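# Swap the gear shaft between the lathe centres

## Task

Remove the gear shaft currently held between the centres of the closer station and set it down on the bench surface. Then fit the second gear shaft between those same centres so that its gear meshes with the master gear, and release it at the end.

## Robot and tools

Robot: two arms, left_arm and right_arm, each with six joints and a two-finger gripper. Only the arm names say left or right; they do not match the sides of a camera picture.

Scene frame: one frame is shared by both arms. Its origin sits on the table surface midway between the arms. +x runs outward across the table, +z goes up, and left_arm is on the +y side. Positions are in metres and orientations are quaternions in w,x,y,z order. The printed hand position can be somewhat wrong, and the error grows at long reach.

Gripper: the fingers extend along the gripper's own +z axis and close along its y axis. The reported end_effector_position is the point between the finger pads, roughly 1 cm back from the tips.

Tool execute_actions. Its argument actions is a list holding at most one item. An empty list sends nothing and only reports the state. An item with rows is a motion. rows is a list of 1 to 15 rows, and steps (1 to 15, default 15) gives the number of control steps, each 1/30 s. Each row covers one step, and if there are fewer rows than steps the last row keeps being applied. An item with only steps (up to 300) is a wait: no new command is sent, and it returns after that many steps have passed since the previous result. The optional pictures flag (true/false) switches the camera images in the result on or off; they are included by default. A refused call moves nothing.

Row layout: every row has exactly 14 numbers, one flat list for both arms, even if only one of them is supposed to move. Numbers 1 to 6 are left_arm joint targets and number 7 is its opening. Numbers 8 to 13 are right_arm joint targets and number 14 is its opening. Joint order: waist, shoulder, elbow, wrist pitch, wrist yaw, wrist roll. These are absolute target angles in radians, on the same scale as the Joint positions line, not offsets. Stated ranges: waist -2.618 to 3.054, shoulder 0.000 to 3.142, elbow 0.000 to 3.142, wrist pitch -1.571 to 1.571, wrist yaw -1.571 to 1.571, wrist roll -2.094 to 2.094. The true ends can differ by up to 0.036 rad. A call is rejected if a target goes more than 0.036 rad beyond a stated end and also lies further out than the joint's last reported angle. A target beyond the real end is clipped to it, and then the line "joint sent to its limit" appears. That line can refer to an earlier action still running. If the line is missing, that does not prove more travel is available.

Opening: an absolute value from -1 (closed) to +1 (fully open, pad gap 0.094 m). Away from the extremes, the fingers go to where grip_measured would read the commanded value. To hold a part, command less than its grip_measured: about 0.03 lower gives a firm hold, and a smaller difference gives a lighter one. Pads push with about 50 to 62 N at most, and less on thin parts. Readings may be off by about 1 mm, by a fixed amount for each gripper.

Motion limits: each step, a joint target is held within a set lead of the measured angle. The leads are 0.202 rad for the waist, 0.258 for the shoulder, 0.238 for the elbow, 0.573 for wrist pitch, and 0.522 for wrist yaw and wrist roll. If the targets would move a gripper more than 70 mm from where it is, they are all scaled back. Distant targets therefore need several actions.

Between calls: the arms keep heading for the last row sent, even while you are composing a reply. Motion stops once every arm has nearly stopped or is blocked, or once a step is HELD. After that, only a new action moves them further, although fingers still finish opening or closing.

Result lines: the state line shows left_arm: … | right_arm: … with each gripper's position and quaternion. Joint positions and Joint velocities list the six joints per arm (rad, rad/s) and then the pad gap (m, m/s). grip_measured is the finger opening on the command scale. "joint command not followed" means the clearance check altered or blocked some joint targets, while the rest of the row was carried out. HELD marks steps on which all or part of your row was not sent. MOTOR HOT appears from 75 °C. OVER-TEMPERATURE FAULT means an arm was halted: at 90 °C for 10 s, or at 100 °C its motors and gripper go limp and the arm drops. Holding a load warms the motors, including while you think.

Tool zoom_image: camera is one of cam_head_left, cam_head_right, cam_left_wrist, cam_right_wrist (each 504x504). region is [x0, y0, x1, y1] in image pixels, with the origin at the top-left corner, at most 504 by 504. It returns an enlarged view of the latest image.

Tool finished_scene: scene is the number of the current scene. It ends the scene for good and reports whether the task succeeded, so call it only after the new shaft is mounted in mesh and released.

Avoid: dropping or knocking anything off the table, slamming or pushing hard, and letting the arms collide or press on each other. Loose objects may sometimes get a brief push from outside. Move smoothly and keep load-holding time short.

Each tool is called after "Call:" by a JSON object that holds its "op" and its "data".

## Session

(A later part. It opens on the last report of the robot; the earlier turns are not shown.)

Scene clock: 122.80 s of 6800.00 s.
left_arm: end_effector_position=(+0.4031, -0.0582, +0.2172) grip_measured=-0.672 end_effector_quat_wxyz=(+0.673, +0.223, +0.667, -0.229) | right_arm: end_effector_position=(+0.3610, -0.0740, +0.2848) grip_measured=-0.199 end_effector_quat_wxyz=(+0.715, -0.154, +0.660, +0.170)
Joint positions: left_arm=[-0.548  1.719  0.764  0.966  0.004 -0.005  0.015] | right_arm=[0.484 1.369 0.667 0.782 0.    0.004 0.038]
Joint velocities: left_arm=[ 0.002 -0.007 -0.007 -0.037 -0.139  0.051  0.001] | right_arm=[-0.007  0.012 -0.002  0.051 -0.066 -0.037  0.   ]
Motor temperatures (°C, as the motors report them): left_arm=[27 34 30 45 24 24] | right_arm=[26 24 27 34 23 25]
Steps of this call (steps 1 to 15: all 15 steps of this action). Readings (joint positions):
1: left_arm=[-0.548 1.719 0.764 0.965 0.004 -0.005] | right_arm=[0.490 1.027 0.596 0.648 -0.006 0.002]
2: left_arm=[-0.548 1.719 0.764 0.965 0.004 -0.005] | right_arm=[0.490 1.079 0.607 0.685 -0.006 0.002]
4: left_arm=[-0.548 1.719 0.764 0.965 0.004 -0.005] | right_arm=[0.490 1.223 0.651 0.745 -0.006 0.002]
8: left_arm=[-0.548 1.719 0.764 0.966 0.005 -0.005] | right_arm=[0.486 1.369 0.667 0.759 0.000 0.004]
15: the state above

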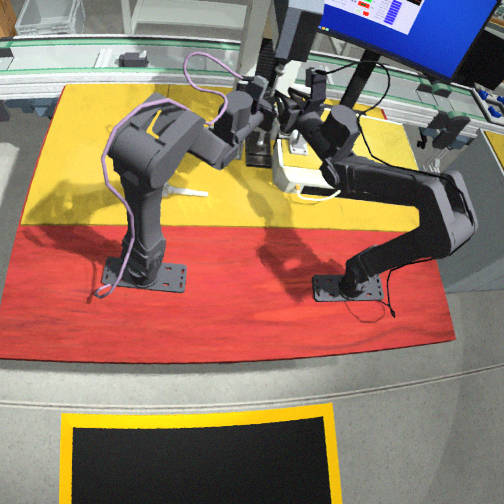

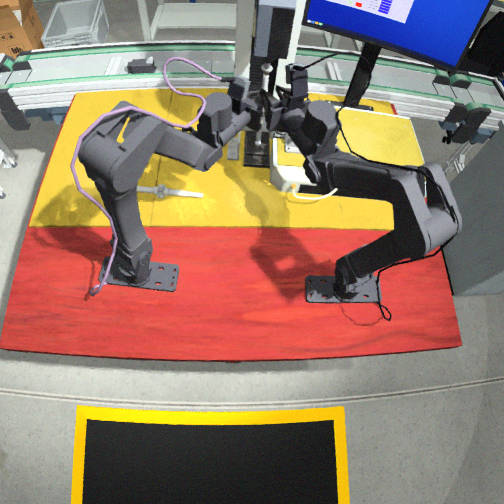

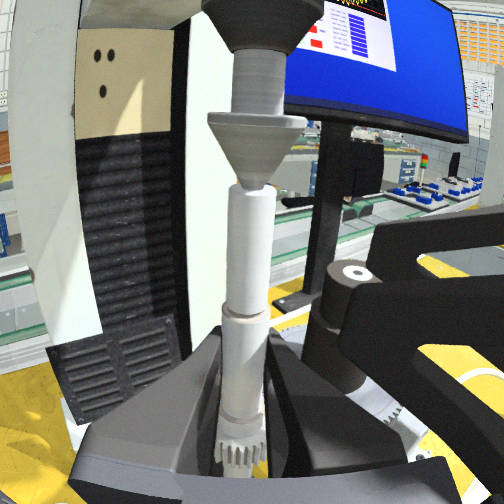

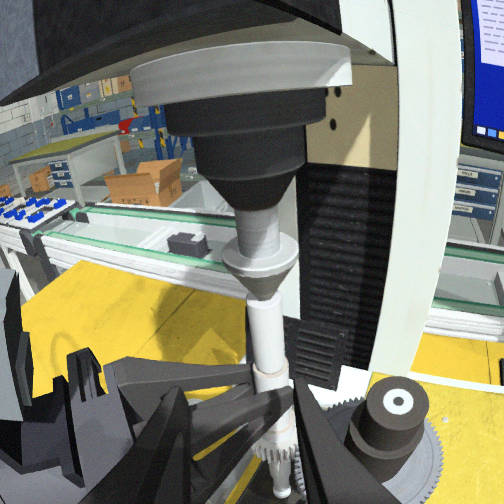

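Call:
{"op": "execute_actions", "data": {"actions": [{"rows":[[-0.548,1.716,0.77,0.97,0,0,-0.72,0.452,1.369,0.69,0.92,0,0,-0.1]]}], "pictures": false}}

Call:
{"op": "execute_actions", "data": {"actions": [{"rows":[[-0.548,1.716,0.77,0.97,0,0,-0.72,0.452,1.39,0.72,0.93,0,0,-0.1],[-0.548,1.716,0.77,0.97,0,0,-0.72,0.452,1.41,0.735,0.93,0,0,-0.1],[-0.548,1.716,0.77,0.97,0,0,-0.72,0.452,1.43,0.75,0.93,0,0,-0.1],[-0.548,1.716,0.77,0.97,0,0,-0.72,0.452,1.45,0.77,0.94,0,0,-0.1],[-0.548,1.716,0.77,0.97,0,0,-0.72,0.452,1.47,0.785,0.94,0,0,-0.1],[-0.548,1.716,0.77,0.97,0,0,-0.72,0.452,1.49,0.8,0.94,0,0,-0.1]]}]}}

Scene clock: 130.47 s of 6800.00 s.
left_arm: end_effector_position=(+0.4031, -0.0582, +0.2172) grip_measured=-0.672 end_effector_quat_wxyz=(+0.673, +0.223, +0.667, -0.229) | right_arm: end_effector_position=(+0.3626, -0.0854, +0.3121) grip_measured=-0.102 end_effector_quat_wxyz=(+0.753, -0.137, +0.621, +0.169)
Joint positions: left_arm=[-0.548  1.719  0.764  0.966  0.004 -0.005  0.015] | right_arm=[ 0.459  1.371  0.667  0.896 -0.     0.004  0.042]
Joint velocities: left_arm=[ 0.002  0.012  0.002 -0.051  0.051 -0.022 -0.001] | right_arm=[ 0.022 -0.017 -0.007  0.051  0.037 -0.066  0.   ]
Motor temperatures (°C, as the motors report them): left_arm=[27 32 30 43 24 24] | right_arm=[26 24 27 35 23 25]
Steps of this call (steps 1 to 15: the robot went on to your last target; steps 16 to 90: nothing new was sent; then 4.17 s passed at rest; steps 91 to 105: all 15 steps of this action). Readings (joint positions):
91: left_arm=[-0.548 1.719 0.764 0.966 0.004 -0.005] | right_arm=[0.482 1.370 0.667 0.799 -0.000 0.004]
92: left_arm=[-0.548 1.719 0.764 0.966 0.004 -0.005] | right_arm=[0.476 1.371 0.667 0.815 -0.000 0.004]
94: left_arm=[-0.548 1.719 0.764 0.966 0.004 -0.005] | right_arm=[0.465 1.371 0.667 0.849 -0.000 0.004]
98: left_arm=[-0.548 1.719 0.764 0.966 0.004 -0.005] | right_arm=[0.459 1.371 0.667 0.881 -0.000 0.004]
105: the state above

Scene clock: 130.97 s of 6800.00 s.
left_arm: end_effector_position=(+0.4031, -0.0582, +0.2172) grip_measured=-0.672 end_effector_quat_wxyz=(+0.673, +0.223, +0.667, -0.229) | right_arm: end_effector_position=(+0.3885, -0.0733, +0.3118) grip_measured=-0.102 end_effector_quat_wxyz=(+0.753, -0.137, +0.621, +0.169)
Joint positions: left_arm=[-0.548  1.719  0.764  0.966  0.004 -0.005  0.015] | right_arm=[ 0.459  1.49   0.764  0.92  -0.     0.004  0.042]
Joint velocities: left_arm=[-0.007 -0.007  0.002 -0.022 -0.022  0.066 -0.   ] | right_arm=[ 0.012 -0.007 -0.017 -0.007  0.037  0.022 -0.001]
Motor temperatures (°C, as the motors report them): left_arm=[27 32 30 43 24 24] | right_arm=[26 24 27 35 23 25]
Steps of this call (steps 1 to 15: all 15 steps of this action). Readings (joint positions):
1: left_arm=[-0.548 1.719 0.764 0.966 0.004 -0.005] | right_arm=[0.459 1.372 0.669 0.898 -0.000 0.004]
2: left_arm=[-0.548 1.719 0.764 0.966 0.004 -0.005] | right_arm=[0.459 1.379 0.675 0.900 -0.000 0.004]
4: left_arm=[-0.548 1.719 0.764 0.966 0.004 -0.005] | right_arm=[0.459 1.407 0.703 0.907 -0.000 0.004]
8: left_arm=[-0.548 1.719 0.764 0.966 0.004 -0.005] | right_arm=[0.459 1.477 0.762 0.918 -0.000 0.004]
15: the state above

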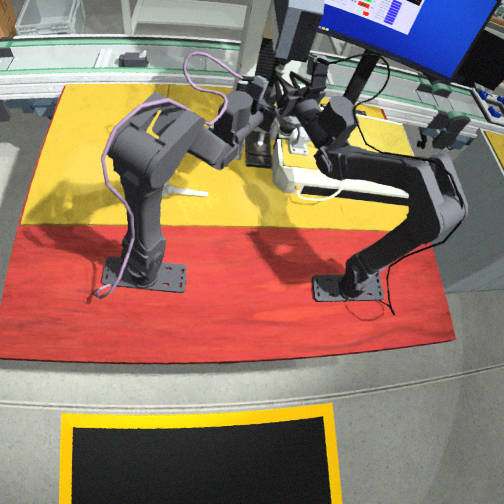

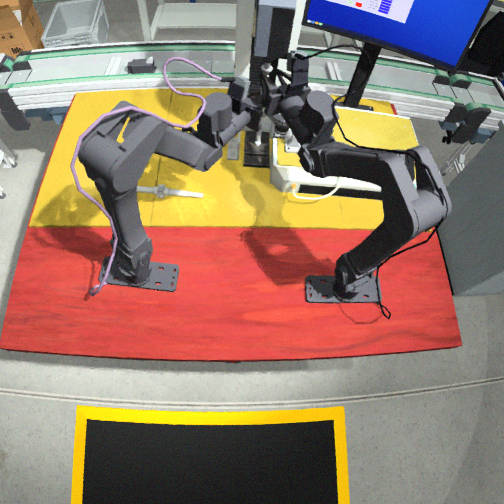

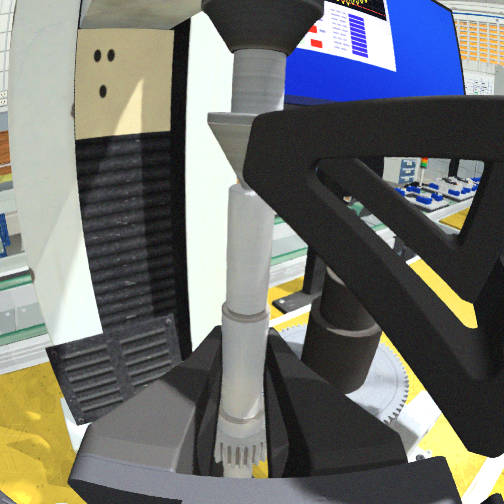

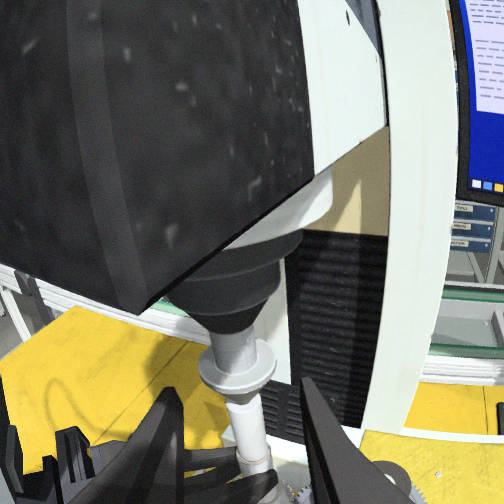

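Forward 17 mm, slightly up, then grip the flange and lift with both.

Call:
{"op": "execute_actions", "data": {"actions": [{"rows":[[-0.548,1.716,0.77,0.97,0,0,-0.72,0.455,1.51,0.82,0.95,0,0,-0.2],[-0.548,1.716,0.77,0.97,0,0,-0.72,0.455,1.53,0.84,0.96,0,0,-0.2],[-0.548,1.716,0.77,0.97,0,0,-0.72,0.455,1.56,0.862,0.965,0,0,-0.2]]}], "pictures": false}}

Call:
{"op": "execute_actions", "data": {"actions": [{"rows":[[-0.548,1.716,0.77,0.97,0,0,-0.72,0.455,1.56,0.862,0.965,0,0,-0.3],[-0.548,1.716,0.77,0.97,0,0,-0.72,0.455,1.56,0.862,0.965,0,0,-0.35],[-0.548,1.716,0.77,0.97,0,0,-0.72,0.455,1.56,0.862,0.965,0,0,-0.44]]}]}}

Call:
{"op": "execute_actions", "data": {"actions": [{"rows":[[-0.548,1.68,0.8,1.08,0,0,-0.72,0.455,1.52,0.87,1.06,0,0,-0.44]]}]}}

Scene clock: 138.23 s of 6800.00 s.
left_arm: end_effector_position=(+0.4031, -0.0582, +0.2172) grip_measured=-0.672 end_effector_quat_wxyz=(+0.673, +0.223, +0.667, -0.229) | right_arm: end_effector_position=(+0.3996, -0.0681, +0.3247) grip_measured=-0.198 end_effector_quat_wxyz=(+0.769, -0.133, +0.602, +0.172)
Joint positions: left_arm=[-0.548  1.719  0.764  0.966  0.004 -0.005  0.015] | right_arm=[ 0.459  1.547  0.821  0.97  -0.     0.004  0.038]
Joint velocities: left_arm=[-0.017 -0.002  0.002 -0.095 -0.022 -0.037 -0.   ] | right_arm=[-0.002  0.007  0.002  0.037 -0.007 -0.007 -0.001]
Motor temperatures (°C, as the motors report them): left_arm=[27 32 30 43 24 24] | right_arm=[26 25 27 35 23 25]
Steps of this call (steps 1 to 15: the robot went on to your last target; steps 16 to 90: nothing new was sent; then 3.77 s passed at rest; steps 91 to 105: all 15 steps of this action). Readings (joint positions):
91: left_arm=[-0.548 1.719 0.764 0.966 0.004 -0.005] | right_arm=[0.459 1.492 0.767 0.920 -0.000 0.004]
92: left_arm=[-0.548 1.719 0.764 0.966 0.004 -0.005] | right_arm=[0.459 1.499 0.775 0.923 -0.000 0.004]
94: left_arm=[-0.548 1.719 0.764 0.966 0.004 -0.005] | right_arm=[0.459 1.529 0.807 0.935 -0.000 0.004]
98: left_arm=[-0.548 1.719 0.764 0.966 0.004 -0.005] | right_arm=[0.459 1.546 0.820 0.967 -0.000 0.004]
105: the state above

Scene clock: 138.73 s of 6800.00 s.
left_arm: end_effector_position=(+0.4031, -0.0582, +0.2172) grip_measured=-0.672 end_effector_quat_wxyz=(+0.673, +0.223, +0.667, -0.229) | right_arm: end_effector_position=(+0.3996, -0.0682, +0.3248) grip_measured=-0.433 end_effector_quat_wxyz=(+0.769, -0.132, +0.601, +0.172)
Joint positions: left_arm=[-0.548  1.719  0.764  0.966  0.004 -0.005  0.015] | right_arm=[0.459 1.547 0.821 0.97  0.    0.004 0.027]
Joint velocities: left_arm=[-0.007 -0.012  0.002 -0.007  0.007 -0.007  0.001] | right_arm=[ 0.002  0.017  0.007 -0.007  0.051 -0.051 -0.   ]
Motor temperatures (°C, as the motors report them): left_arm=[27 32 30 43 24 24] | right_arm=[26 25 27 35 23 25]
Steps of this call (steps 1 to 15: all 15 steps of this action). Readings (joint positions):
1: left_arm=[-0.548 1.719 0.764 0.966 0.004 -0.005] | right_arm=[0.459 1.547 0.821 0.970 -0.000 0.004]
2: left_arm=[-0.548 1.719 0.764 0.966 0.004 -0.005] | right_arm=[0.459 1.547 0.821 0.970 -0.000 0.004]
4: left_arm=[-0.548 1.719 0.764 0.966 0.004 -0.005] | right_arm=[0.459 1.547 0.821 0.970 0.000 0.004]
8: left_arm=[-0.548 1.719 0.764 0.966 0.004 -0.005] | right_arm=[0.459 1.547 0.821 0.970 0.000 0.004]
15: the state above

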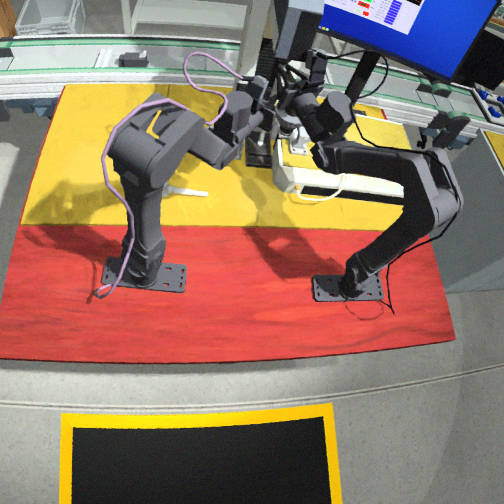

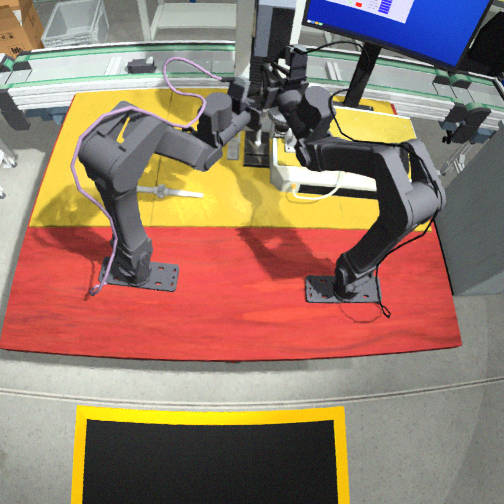

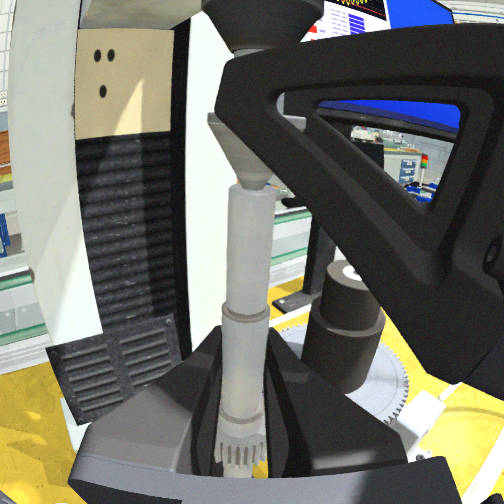

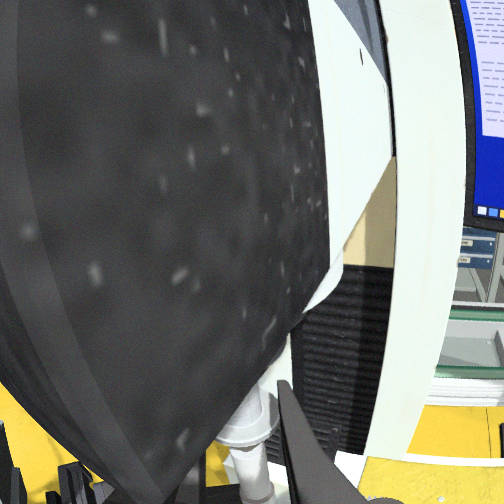

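Scene clock: 139.23 s of 6800.00 s.
left_arm: end_effector_position=(+0.4033, -0.0584, +0.2190) grip_measured=-0.672 end_effector_quat_wxyz=(+0.675, +0.223, +0.665, -0.230) | right_arm: end_effector_position=(+0.3993, -0.0684, +0.3263) grip_measured=-0.433 end_effector_quat_wxyz=(+0.771, -0.132, +0.599, +0.173)
Joint positions: left_arm=[-0.548  1.719  0.766  0.97   0.004 -0.005  0.015] | right_arm=[0.459 1.547 0.821 0.976 0.    0.004 0.027]
Joint velocities: left_arm=[ 0.002  0.002 -0.002 -0.007  0.081 -0.007  0.001] | right_arm=[-0.007  0.007 -0.007  0.007 -0.007  0.051 -0.   ]
Motor temperatures (°C, as the motors report them): left_arm=[27 32 30 43 24 24] | right_arm=[26 25 28 35 23 25]
Steps of this call (steps 1 to 15: all 15 steps of this action). Readings (joint positions):
1: left_arm=[-0.548 1.719 0.766 0.969 0.004 -0.005] | right_arm=[0.459 1.547 0.821 0.975 0.000 0.004]
2: left_arm=[-0.548 1.719 0.766 0.970 0.004 -0.005] | right_arm=[0.459 1.547 0.821 0.976 0.000 0.004]
4: left_arm=[-0.548 1.719 0.766 0.970 0.004 -0.005] | right_arm=[0.459 1.547 0.821 0.976 0.000 0.004]
8: left_arm=[-0.548 1.719 0.766 0.970 0.004 -0.005] | right_arm=[0.459 1.547 0.821 0.976 0.000 0.004]
15: the state above

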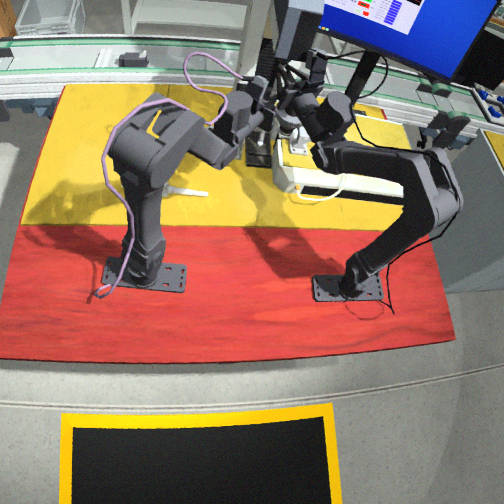

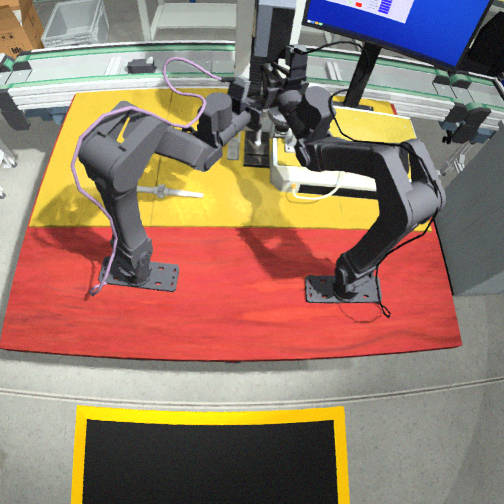

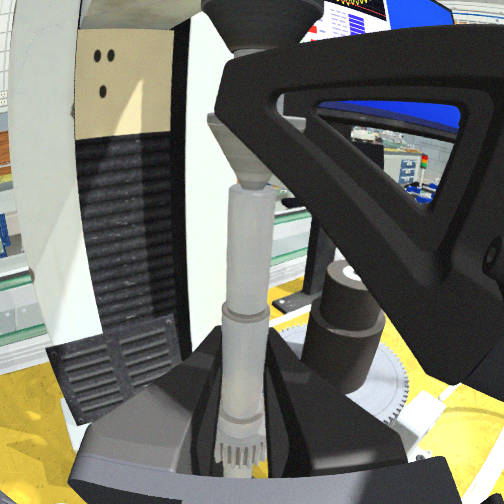

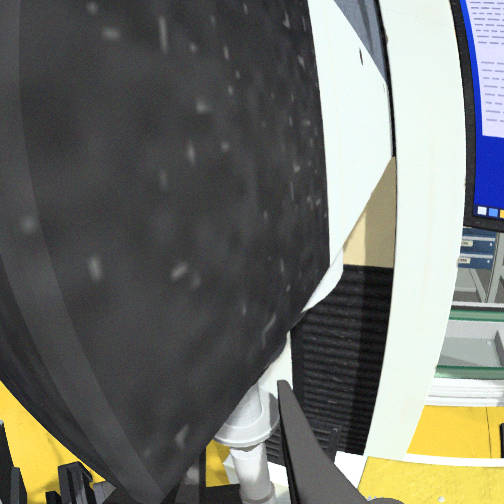

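Call:
{"op": "execute_actions", "data": {"actions": [{"rows":[[-0.548,1.67,0.805,1.17,0,0,-0.72,0.455,1.49,0.865,1.17,0,0,-0.47]]}], "pictures": false}}

Scene clock: 142.97 s of 6800.00 s.
left_arm: end_effector_position=(+0.4033, -0.0584, +0.2212) grip_measured=-0.672 end_effector_quat_wxyz=(+0.678, +0.222, +0.662, -0.230) | right_arm: end_effector_position=(+0.3987, -0.0686, +0.3289) grip_measured=-0.457 end_effector_quat_wxyz=(+0.774, -0.131, +0.595, +0.173)
Joint positions: left_arm=[-0.548  1.719  0.766  0.978  0.004 -0.004  0.015] | right_arm=[0.459 1.547 0.821 0.987 0.    0.004 0.026]
Joint velocities: left_arm=[ 0.012  0.007 -0.017  0.007  0.022  0.007 -0.001] | right_arm=[ 0.007 -0.002 -0.017  0.066  0.007 -0.022  0.   ]
Motor temperatures (°C, as the motors report them): left_arm=[27 33 31 45 24 24] | right_arm=[26 25 28 37 23 25]
Steps of this call (steps 1 to 15: the robot went on to your last target; steps 16 to 90: nothing new was sent; then 0.23 s passed at rest; steps 91 to 105: all 15 steps of this action). Readings (joint positions):
91: left_arm=[-0.548 1.719 0.766 0.975 0.004 -0.005] | right_arm=[0.459 1.547 0.821 0.983 0.000 0.004]
92: left_arm=[-0.548 1.719 0.766 0.976 0.004 -0.005] | right_arm=[0.459 1.547 0.821 0.985 0.000 0.004]
94: left_arm=[-0.548 1.719 0.766 0.978 0.004 -0.004] | right_arm=[0.459 1.547 0.821 0.987 0.000 0.004]
98: left_arm=[-0.548 1.719 0.766 0.978 0.004 -0.004] | right_arm=[0.459 1.547 0.821 0.987 0.000 0.004]
105: the state above

Call:
{"op": "execute_actions", "data": {"actions": [{"rows":[[-0.548,1.62,0.83,1.1,0,0,-0.72,0.455,1.45,0.885,1.1,0,0,-0.5]]}]}}

Scene clock: 145.37 s of 6800.00 s.
left_arm: end_effector_position=(+0.4031, -0.0582, +0.2209) grip_measured=-0.672 end_effector_quat_wxyz=(+0.672, +0.224, +0.668, -0.228) | right_arm: end_effector_position=(+0.3987, -0.0686, +0.3286) grip_measured=-0.471 end_effector_quat_wxyz=(+0.771, -0.132, +0.599, +0.173)
Joint positions: left_arm=[-0.548  1.706  0.772  0.941  0.004 -0.004  0.015] | right_arm=[0.459 1.54  0.825 0.966 0.    0.004 0.025]
Joint velocities: left_arm=[-0.002  0.002 -0.017 -0.051 -0.037  0.11  -0.001] | right_arm=[-0.002  0.007 -0.007 -0.007  0.022  0.037  0.   ]
Motor temperatures (°C, as the motors report them): left_arm=[27 33 31 47 24 24] | right_arm=[26 26 28 38 23 25]
Steps of this call (steps 1 to 15: the robot went on to your last target; steps 16 to 57: nothing new was sent; steps 58 to 72: all 15 steps of this action). Readings (joint positions):
58: left_arm=[-0.548 1.716 0.766 0.974 0.004 -0.004] | right_arm=[0.459 1.546 0.821 0.983 0.000 0.004]
59: left_arm=[-0.548 1.714 0.767 0.965 0.004 -0.004] | right_arm=[0.459 1.544 0.823 0.976 0.000 0.004]
61: left_arm=[-0.548 1.710 0.770 0.953 0.004 -0.004] | right_arm=[0.459 1.541 0.825 0.967 0.000 0.004]
65: left_arm=[-0.548 1.707 0.771 0.944 0.004 -0.004] | right_arm=[0.459 1.540 0.825 0.966 0.000 0.004]
72: the state above

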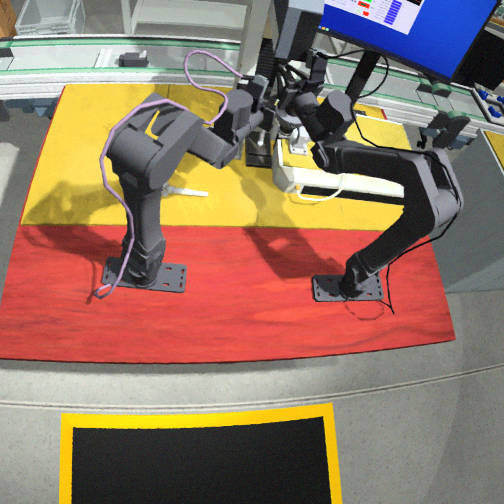

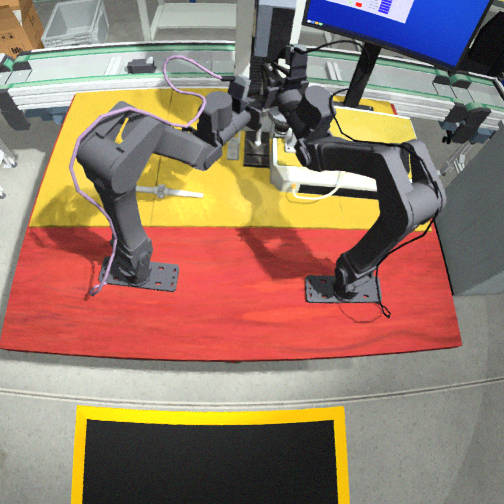

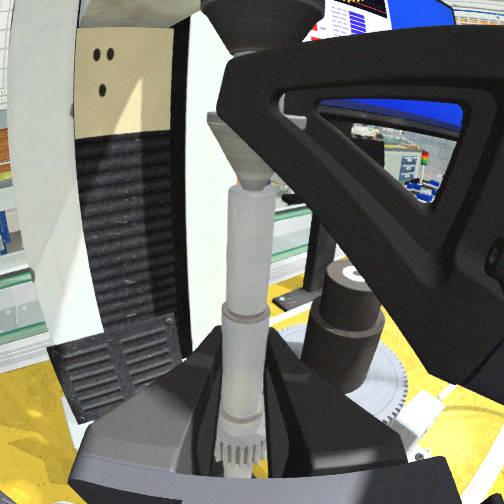

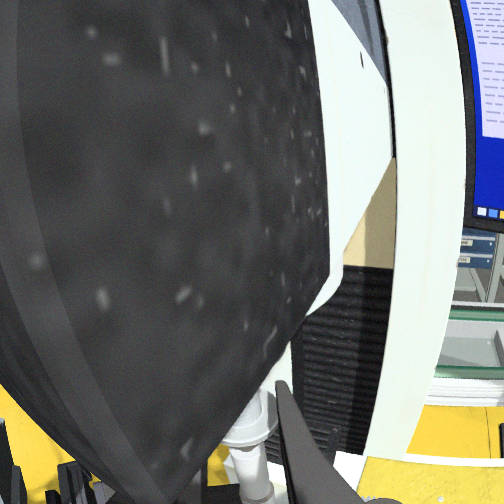

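Call:
{"op": "execute_actions", "data": {"actions": [{"rows":[[-0.548,1.705,0.78,0.95,0,0,-0.72,0.455,1.54,0.83,0.96,0,0,-0.2],[-0.548,1.705,0.78,0.95,0,0,-0.72,0.455,1.54,0.83,0.96,0,0,-0.2],[-0.548,1.705,0.78,0.95,0,0,-0.72,0.455,1.54,0.83,0.96,0,0,-0.2],[-0.548,1.705,0.78,0.95,0,0,-0.72,0.455,1.54,0.83,0.96,0,0,-0.2],[-0.548,1.705,0.78,0.95,0,0,-0.72,0.455,1.48,0.76,0.92,0,0,-0.2],[-0.548,1.705,0.78,0.95,0,0,-0.72,0.455,1.43,0.71,0.9,0,0,-0.2],[-0.548,1.705,0.78,0.95,0,0,-0.72,0.455,1.37,0.66,0.88,0,0,-0.2],[-0.548,1.705,0.78,0.95,0,0,-0.72,0.455,1.2,0.55,0.8,0,0,-0.2]]}], "pictures": false}}

Call:
{"op": "execute_actions", "data": {"actions": [{"rows":[[-0.548,1.705,0.78,0.95,0,0,-0.72,-0.685,0.8,0.55,-0.4,0,0,-1]]}], "pictures": false}}

Call:
{"op": "execute_actions", "data": {"actions": [{"steps":30}], "pictures": false}}

Call:
{"op": "execute_actions", "data": {"actions": [{"rows":[[-0.548,1.705,0.78,0.95,0,0,-0.72,-0.685,1.13,0.655,-0.27,0,0,-1]]}], "pictures": false}}

Call:
{"op": "execute_actions", "data": {"actions": [{"rows":[[-0.548,1.705,0.78,0.95,0,0,-0.72,-0.685,1.19,0.655,-0.15,0,0,-1],[-0.548,1.705,0.78,0.95,0,0,-0.72,-0.685,1.21,0.655,-0.15,0,0,-1],[-0.548,1.705,0.78,0.95,0,0,-0.72,-0.685,1.245,0.655,-0.15,0,0,-1]]}]}}

Scene clock: 161.33 s of 6800.00 s.
left_arm: end_effector_position=(+0.4034, -0.0584, +0.2174) grip_measured=-0.672 end_effector_quat_wxyz=(+0.668, +0.225, +0.671, -0.227) | right_arm: end_effector_position=(+0.3301, -0.1007, +0.3102) grip_measured=-0.202 end_effector_quat_wxyz=(+0.751, -0.137, +0.624, +0.168)
Joint positions: left_arm=[-0.548  1.709  0.772  0.934  0.004 -0.004  0.015] | right_arm=[0.459 1.206 0.554 0.837 0.    0.004 0.037]
Joint velocities: left_arm=[ 0.007  0.022 -0.002  0.022 -0.007 -0.007  0.   ] | right_arm=[-0.017 -0.017  0.012 -0.242 -0.037 -0.022  0.001]
Motor temperatures (°C, as the motors report them): left_arm=[27 36 33 52 24 24] | right_arm=[26 29 29 42 23 25]
Steps of this call (steps 1 to 15: the robot went on to your last target; steps 16 to 90: nothing new was sent; then 12.47 s passed at rest; steps 91 to 105: all 15 steps of this action). Readings (joint positions):
91: left_arm=[-0.548 1.708 0.772 0.935 0.004 -0.004] | right_arm=[0.459 1.542 0.825 0.962 0.000 0.004]
92: left_arm=[-0.548 1.709 0.772 0.934 0.004 -0.004] | right_arm=[0.459 1.542 0.825 0.962 0.000 0.004]
94: left_arm=[-0.548 1.709 0.772 0.934 0.004 -0.004] | right_arm=[0.459 1.542 0.825 0.962 0.000 0.004]
98: left_arm=[-0.548 1.709 0.772 0.934 0.004 -0.004] | right_arm=[0.459 1.427 0.703 0.911 0.000 0.004]
105: the state above

Scene clock: 161.83 s of 6800.00 s.
left_arm: end_effector_position=(+0.4034, -0.0584, +0.2174) grip_measured=-0.672 end_effector_quat_wxyz=(+0.668, +0.225, +0.671, -0.227) | right_arm: end_effector_position=(+0.2399, -0.4071, +0.1768) grip_measured=-0.982 end_effector_quat_wxyz=(+0.482, +0.200, +0.845, -0.112)
Joint positions: left_arm=[-0.548  1.709  0.772  0.934  0.004 -0.004  0.015] | right_arm=[-0.445  0.814  0.546 -0.266 -0.005  0.001  0.001]
Joint velocities: left_arm=[-0.002 -0.002 -0.012 -0.037  0.022  0.022 -0.001] | right_arm=[-2.142 -0.007  0.017 -1.033  0.051 -0.095 -0.   ]
Motor temperatures (°C, as the motors report them): left_arm=[27 36 33 52 24 24] | right_arm=[26 29 29 42 23 25]
Steps of this call (steps 1 to 15: all 15 steps of this action). Readings (joint positions):
1: left_arm=[-0.548 1.709 0.772 0.934 0.004 -0.004] | right_arm=[0.436 1.174 0.554 0.758 -0.016 0.001]
2: left_arm=[-0.548 1.709 0.772 0.934 0.004 -0.004] | right_arm=[0.383 1.113 0.548 0.639 -0.021 0.001]
4: left_arm=[-0.548 1.709 0.772 0.934 0.004 -0.004] | right_arm=[0.251 0.975 0.546 0.432 -0.016 0.001]
8: left_arm=[-0.548 1.709 0.772 0.934 0.004 -0.004] | right_arm=[0.011 0.819 0.546 0.147 -0.005 0.001]
15: the state above

Scene clock: 162.83 s of 6800.00 s.
left_arm: end_effector_position=(+0.4034, -0.0584, +0.2174) grip_measured=-0.672 end_effector_quat_wxyz=(+0.668, +0.225, +0.671, -0.227) | right_arm: end_effector_position=(+0.1853, -0.4576, +0.1505) grip_measured=-0.982 end_effector_quat_wxyz=(+0.411, +0.312, +0.843, -0.155)
Joint positions: left_arm=[-0.548  1.709  0.772  0.934  0.004 -0.004  0.015] | right_arm=[-0.682  0.814  0.546 -0.394  0.009  0.001  0.001]
Joint velocities: left_arm=[-0.012  0.012  0.002  0.007  0.022 -0.037  0.001] | right_arm=[ 0.012 -0.017  0.012  0.007 -0.051 -0.022  0.   ]
Motor temperatures (°C, as the motors report them): left_arm=[27 36 33 51 24 24] | right_arm=[26 28 28 41 23 25]
Steps of this call (steps 1 to 30: the robot went on to your last target). Readings (joint positions):
1: left_arm=[-0.548 1.709 0.772 0.934 0.004 -0.004] | right_arm=[-0.521 0.814 0.546 -0.293 -0.004 0.001]
2: left_arm=[-0.548 1.709 0.772 0.934 0.004 -0.004] | right_arm=[-0.590 0.814 0.546 -0.315 -0.002 0.001]
4: left_arm=[-0.548 1.709 0.772 0.934 0.004 -0.004] | right_arm=[-0.669 0.814 0.546 -0.345 0.009 0.001]
8: left_arm=[-0.548 1.709 0.772 0.934 0.004 -0.004] | right_arm=[-0.682 0.814 0.546 -0.377 0.009 0.001]
30: the state above
All arms were judged still, so your last target was given up. Only a new action makes them travel on or press farther. Fingers that are still opening or closing keep moving.

Scene clock: 163.33 s of 6800.00 s.
left_arm: end_effector_position=(+0.4034, -0.0584, +0.2174) grip_measured=-0.672 end_effector_quat_wxyz=(+0.668, +0.225, +0.671, -0.227) | right_arm: end_effector_position=(+0.2148, -0.4827, +0.1107) grip_measured=-0.982 end_effector_quat_wxyz=(+0.347, +0.322, +0.871, -0.132)
Joint positions: left_arm=[-0.548  1.709  0.772  0.934  0.004 -0.004  0.015] | right_arm=[-0.682  1.148  0.632 -0.295  0.009  0.001  0.001]
Joint velocities: left_arm=[-0.012  0.012 -0.002  0.007  0.037  0.051  0.   ] | right_arm=[ 0.012 -0.002 -0.017 -0.007 -0.037  0.051  0.002]
Motor temperatures (°C, as the motors report them): left_arm=[27 36 33 51 24 24] | right_arm=[26 28 28 41 23 25]
Steps of this call (steps 1 to 15: all 15 steps of this action). Readings (joint positions):
1: left_arm=[-0.548 1.709 0.772 0.934 0.004 -0.004] | right_arm=[-0.682 0.847 0.558 -0.391 0.009 0.001]
2: left_arm=[-0.548 1.709 0.772 0.934 0.004 -0.004] | right_arm=[-0.682 0.923 0.588 -0.372 0.009 0.001]
4: left_arm=[-0.548 1.709 0.772 0.934 0.004 -0.004] | right_arm=[-0.682 1.073 0.630 -0.319 0.009 0.001]
8: left_arm=[-0.548 1.709 0.772 0.934 0.004 -0.004] | right_arm=[-0.682 1.148 0.632 -0.306 0.009 0.001]
15: the state above

Scene clock: 163.83 s of 6800.00 s.
left_arm: end_effector_position=(+0.4034, -0.0584, +0.2174) grip_measured=-0.672 end_effector_quat_wxyz=(+0.668, +0.225, +0.671, -0.227) | right_arm: end_effector_position=(+0.2298, -0.4954, +0.0995) grip_measured=-0.982 end_effector_quat_wxyz=(+0.355, +0.321, +0.868, -0.134)
Joint positions: left_arm=[-0.548  1.709  0.772  0.934  0.004 -0.004  0.015] | right_arm=[-0.682  1.247  0.632 -0.177  0.009  0.001  0.001]
Joint velocities: left_arm=[ 0.007  0.007  0.007  0.051  0.037 -0.081  0.   ] | right_arm=[ 0.002 -0.007 -0.017  0.066 -0.007 -0.022  0.001]
Motor temperatures (°C, as the motors report them): left_arm=[27 36 33 51 24 24] | right_arm=[26 28 28 41 23 25]
Steps of this call (steps 1 to 15: all 15 steps of this action). Readings (joint positions):
1: left_arm=[-0.548 1.709 0.772 0.934 0.004 -0.004] | right_arm=[-0.682 1.152 0.632 -0.282 0.009 0.001]
2: left_arm=[-0.548 1.709 0.772 0.934 0.004 -0.004] | right_arm=[-0.682 1.164 0.632 -0.259 0.009 0.001]
4: left_arm=[-0.548 1.709 0.772 0.934 0.004 -0.004] | right_arm=[-0.682 1.204 0.632 -0.216 0.009 0.001]
8: left_arm=[-0.548 1.709 0.772 0.934 0.004 -0.004] | right_arm=[-0.682 1.247 0.632 -0.198 0.009 0.001]
15: the state above

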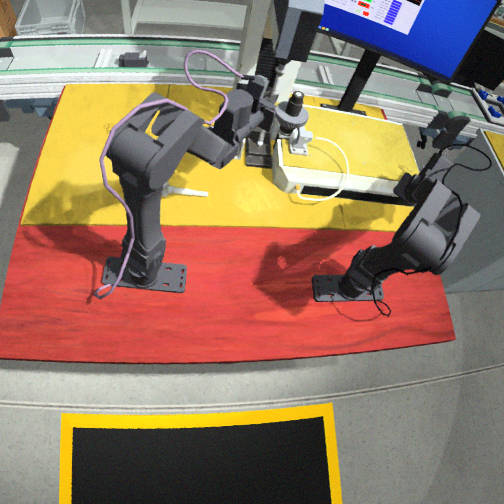

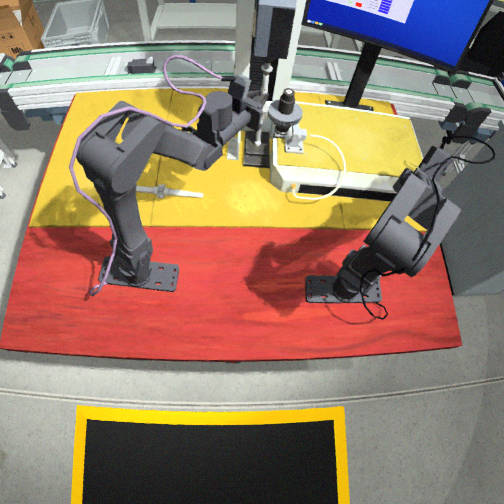

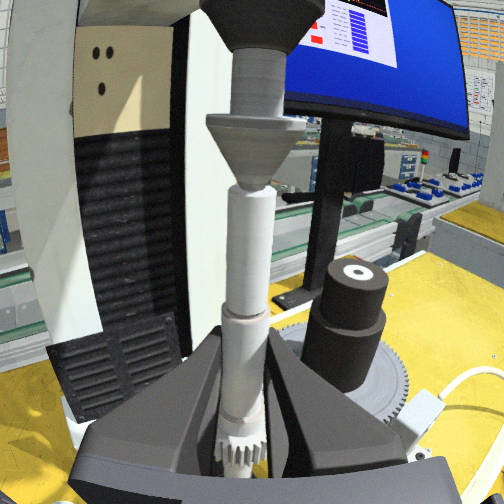

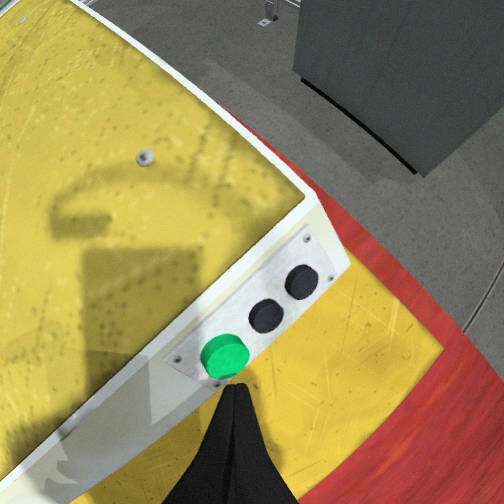

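Call:
{"op": "execute_actions", "data": {"actions": [{"rows":[[-0.548,1.705,0.78,0.95,0,0,-0.72,-0.66,1.27,0.66,-0.1,0,0,-1],[-0.548,1.705,0.78,0.95,0,0,-0.72,-0.65,1.28,0.67,-0.08,0,0,-1],[-0.548,1.705,0.78,0.95,0,0,-0.72,-0.65,1.29,0.67,-0.06,0,0,-1],[-0.548,1.705,0.78,0.95,0,0,-0.72,-0.64,1.31,0.68,-0.04,-0.05,0,-1]]}]}}

Scene clock: 168.77 s of 6800.00 s.
left_arm: end_effector_position=(+0.4034, -0.0584, +0.2174) grip_measured=-0.672 end_effector_quat_wxyz=(+0.668, +0.225, +0.671, -0.227) | right_arm: end_effector_position=(+0.2479, -0.4985, +0.1069) grip_measured=-0.983 end_effector_quat_wxyz=(+0.381, +0.306, +0.862, -0.136)
Joint positions: left_arm=[-0.548  1.709  0.772  0.934  0.004 -0.004  0.015] | right_arm=[-0.659  1.282  0.645 -0.102  0.003  0.001  0.001]
Joint velocities: left_arm=[ 0.007 -0.007 -0.017 -0.007 -0.007  0.037  0.   ] | right_arm=[ 0.002 -0.007 -0.002 -0.007 -0.081  0.037 -0.   ]
Motor temperatures (°C, as the motors report them): left_arm=[27 34 32 50 24 24] | right_arm=[26 27 28 39 23 25]
Steps of this call (steps 1 to 15: the robot went on to your last target; steps 16 to 90: nothing new was sent; then 1.43 s passed at rest; steps 91 to 105: all 15 steps of this action). Readings (joint positions):
91: left_arm=[-0.548 1.709 0.772 0.934 0.004 -0.004] | right_arm=[-0.681 1.249 0.632 -0.168 0.009 0.001]
92: left_arm=[-0.548 1.709 0.772 0.934 0.004 -0.004] | right_arm=[-0.676 1.255 0.632 -0.157 0.009 0.001]
94: left_arm=[-0.548 1.709 0.772 0.934 0.004 -0.004] | right_arm=[-0.663 1.273 0.633 -0.128 0.006 0.001]
98: left_arm=[-0.548 1.709 0.772 0.934 0.004 -0.004] | right_arm=[-0.659 1.279 0.644 -0.114 0.002 0.001]
105: the state above

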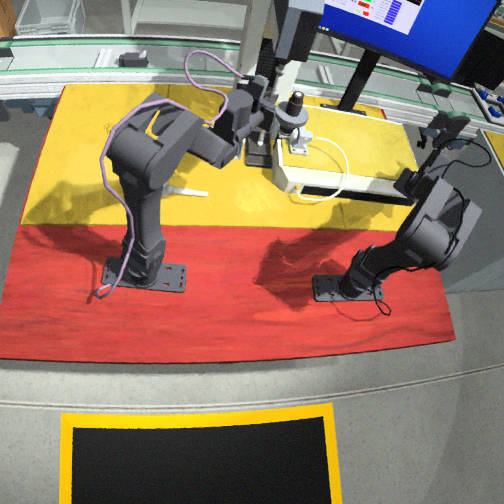

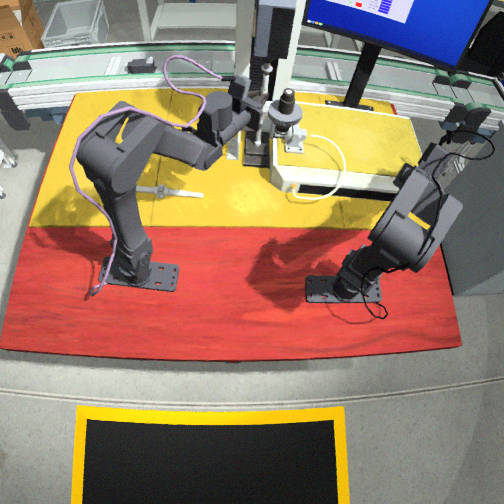

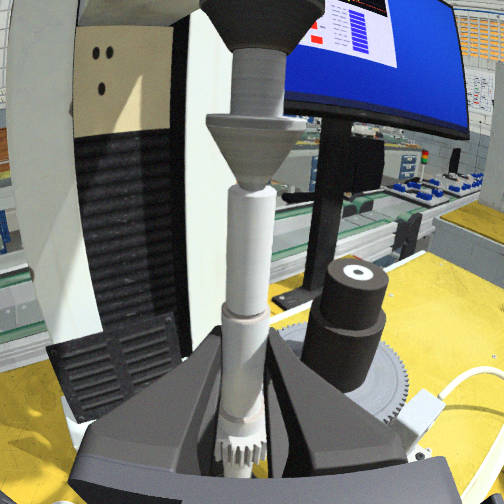

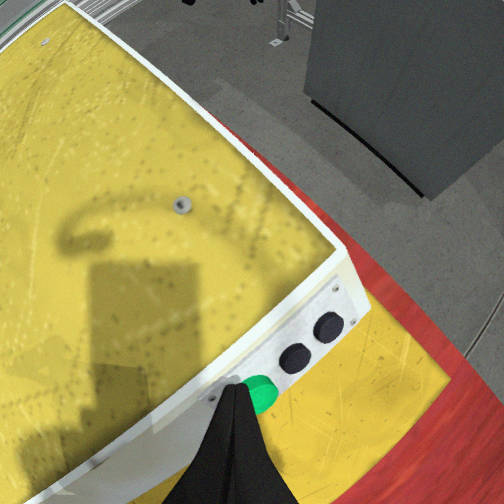

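Call:
{"op": "execute_actions", "data": {"actions": [{"rows":[[-0.548,1.705,0.78,0.95,0,0,-0.72,-0.66,1.22,0.65,-0.1,0,0,-1],[-0.548,1.705,0.78,0.95,0,0,-0.72,-0.66,1.22,0.65,-0.1,0,0,-1],[-0.548,1.705,0.78,0.95,0,0,-0.72,-0.66,1.22,0.65,-0.1,0,0,-1],[-0.548,1.705,0.78,0.95,0,0,-0.72,-0.66,1.22,0.65,-0.1,0,0,-1],[-0.548,1.705,0.78,0.95,0,0,-0.72,-0.688,1.22,0.65,-0.1,0,0,-1]]}]}}

Call:
{"op": "execute_actions", "data": {"actions": [{"rows":[[-0.548,1.705,0.78,0.95,0,0,-0.72,-0.675,1.26,0.65,-0.1,0,0,-1],[-0.548,1.705,0.78,0.95,0,0,-0.72,-0.675,1.27,0.65,-0.1,0,0,-1],[-0.548,1.705,0.78,0.95,0,0,-0.72,-0.675,1.28,0.65,-0.1,0,0,-1],[-0.548,1.705,0.78,0.95,0,0,-0.72,-0.675,1.29,0.65,-0.1,0,0,-1],[-0.548,1.705,0.78,0.95,0,0,-0.72,-0.675,1.3,0.65,-0.1,0,0,-1],[-0.548,1.705,0.78,0.95,0,0,-0.72,-0.665,1.32,0.65,-0.09,-0.04,0,-1],[-0.548,1.705,0.78,0.95,0,0,-0.72,-0.655,1.33,0.65,-0.09,-0.06,0,-1]]}]}}

Scene clock: 176.80 s of 6800.00 s.
left_arm: end_effector_position=(+0.4034, -0.0584, +0.2174) grip_measured=-0.672 end_effector_quat_wxyz=(+0.668, +0.225, +0.671, -0.227) | right_arm: end_effector_position=(+0.2429, -0.5043, +0.1206) grip_measured=-0.983 end_effector_quat_wxyz=(+0.396, +0.313, +0.851, -0.147)
Joint positions: left_arm=[-0.548  1.709  0.772  0.934  0.004 -0.004  0.015] | right_arm=[-0.679  1.24   0.645 -0.103  0.004  0.001  0.001]
Joint velocities: left_arm=[-0.002 -0.007  0.017 -0.007 -0.081 -0.037 -0.001] | right_arm=[-0.002  0.022  0.027  0.066 -0.037 -0.051  0.   ]
Motor temperatures (°C, as the motors report them): left_arm=[27 33 32 48 24 24] | right_arm=[26 26 28 39 24 25]
Steps of this call (steps 1 to 15: the robot went on to your last target; steps 16 to 90: nothing new was sent; then 4.53 s passed at rest; steps 91 to 105: all 15 steps of this action). Readings (joint positions):
91: left_arm=[-0.548 1.709 0.772 0.934 0.004 -0.004] | right_arm=[-0.659 1.276 0.645 -0.099 0.005 0.001]
92: left_arm=[-0.548 1.709 0.772 0.934 0.004 -0.004] | right_arm=[-0.659 1.268 0.645 -0.103 0.005 0.001]
94: left_arm=[-0.548 1.709 0.772 0.934 0.004 -0.004] | right_arm=[-0.659 1.250 0.645 -0.103 0.005 0.001]
98: left_arm=[-0.548 1.709 0.772 0.934 0.004 -0.004] | right_arm=[-0.676 1.240 0.645 -0.103 0.004 0.001]
105: the state above

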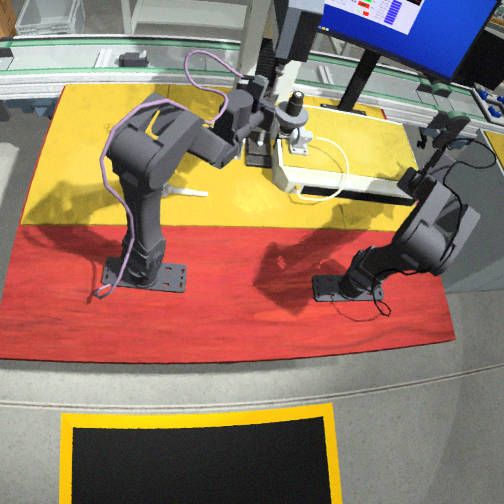

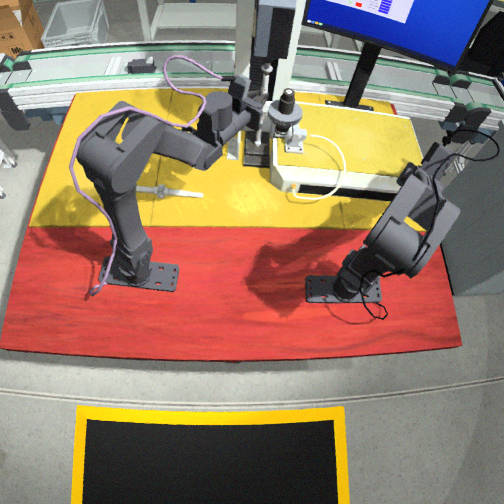

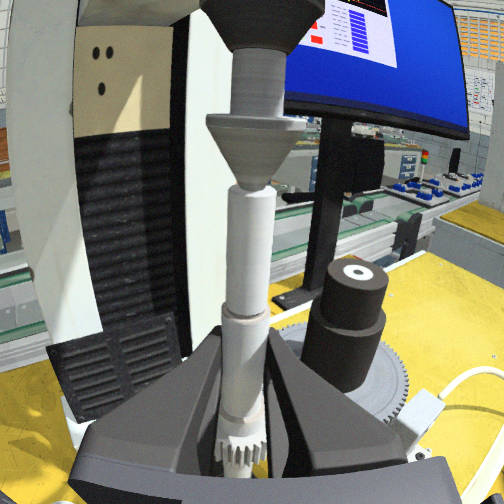

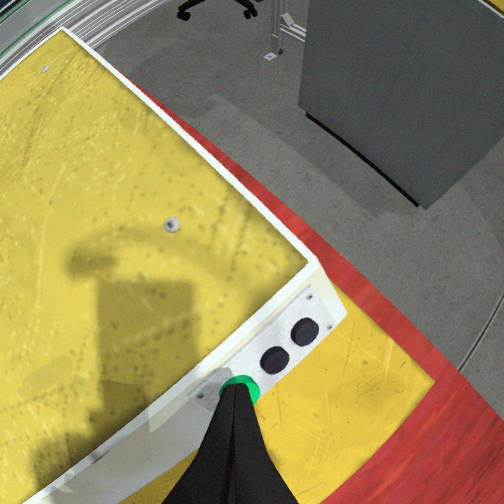

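Scene clock: 177.30 s of 6800.00 s.
left_arm: end_effector_position=(+0.4034, -0.0584, +0.2174) grip_measured=-0.672 end_effector_quat_wxyz=(+0.668, +0.225, +0.671, -0.227) | right_arm: end_effector_position=(+0.2428, -0.5044, +0.1044) grip_measured=-0.983 end_effector_quat_wxyz=(+0.376, +0.316, +0.860, -0.140)
Joint positions: left_arm=[-0.548  1.709  0.772  0.934  0.004 -0.004  0.015] | right_arm=[-0.679  1.289  0.645 -0.102  0.005  0.     0.001]
Joint velocities: left_arm=[ 0.002 -0.002  0.022 -0.007  0.037 -0.007 -0.   ] | right_arm=[-0.002 -0.002  0.007 -0.051  0.022 -0.022 -0.   ]
Motor temperatures (°C, as the motors report them): left_arm=[27 33 32 48 24 24] | right_arm=[26 26 28 39 24 25]
Steps of this call (steps 1 to 15: all 15 steps of this action). Readings (joint positions):
1: left_arm=[-0.548 1.709 0.772 0.934 0.004 -0.004] | right_arm=[-0.679 1.242 0.645 -0.103 0.004 0.001]
2: left_arm=[-0.548 1.709 0.772 0.934 0.004 -0.004] | right_arm=[-0.679 1.245 0.645 -0.103 0.004 0.001]
4: left_arm=[-0.548 1.709 0.772 0.934 0.004 -0.004] | right_arm=[-0.679 1.261 0.645 -0.103 0.004 0.001]
8: left_arm=[-0.548 1.709 0.772 0.934 0.004 -0.004] | right_arm=[-0.679 1.289 0.645 -0.102 0.005 0.000]
15: the state above

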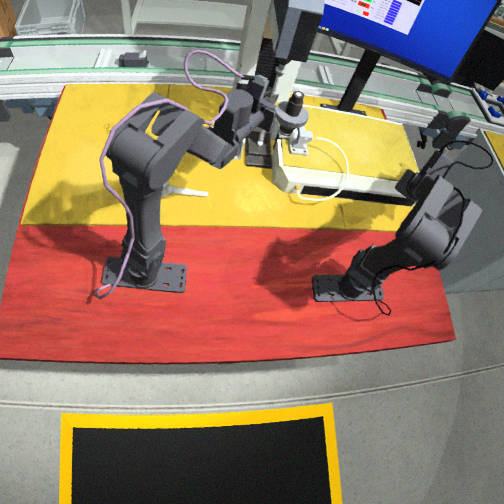

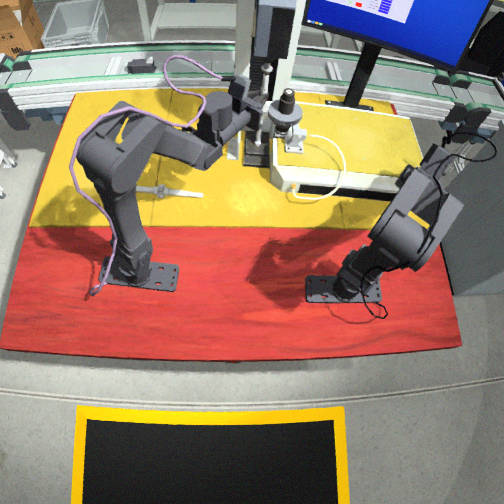

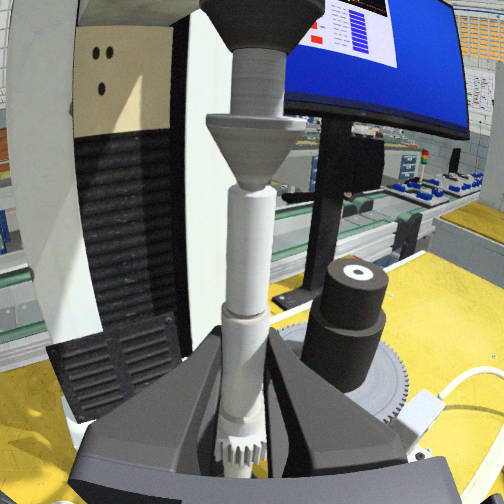

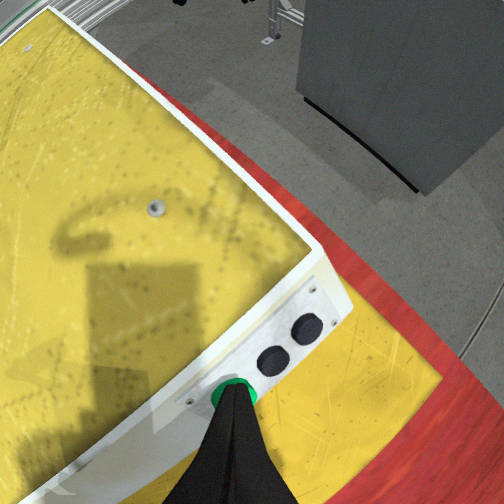

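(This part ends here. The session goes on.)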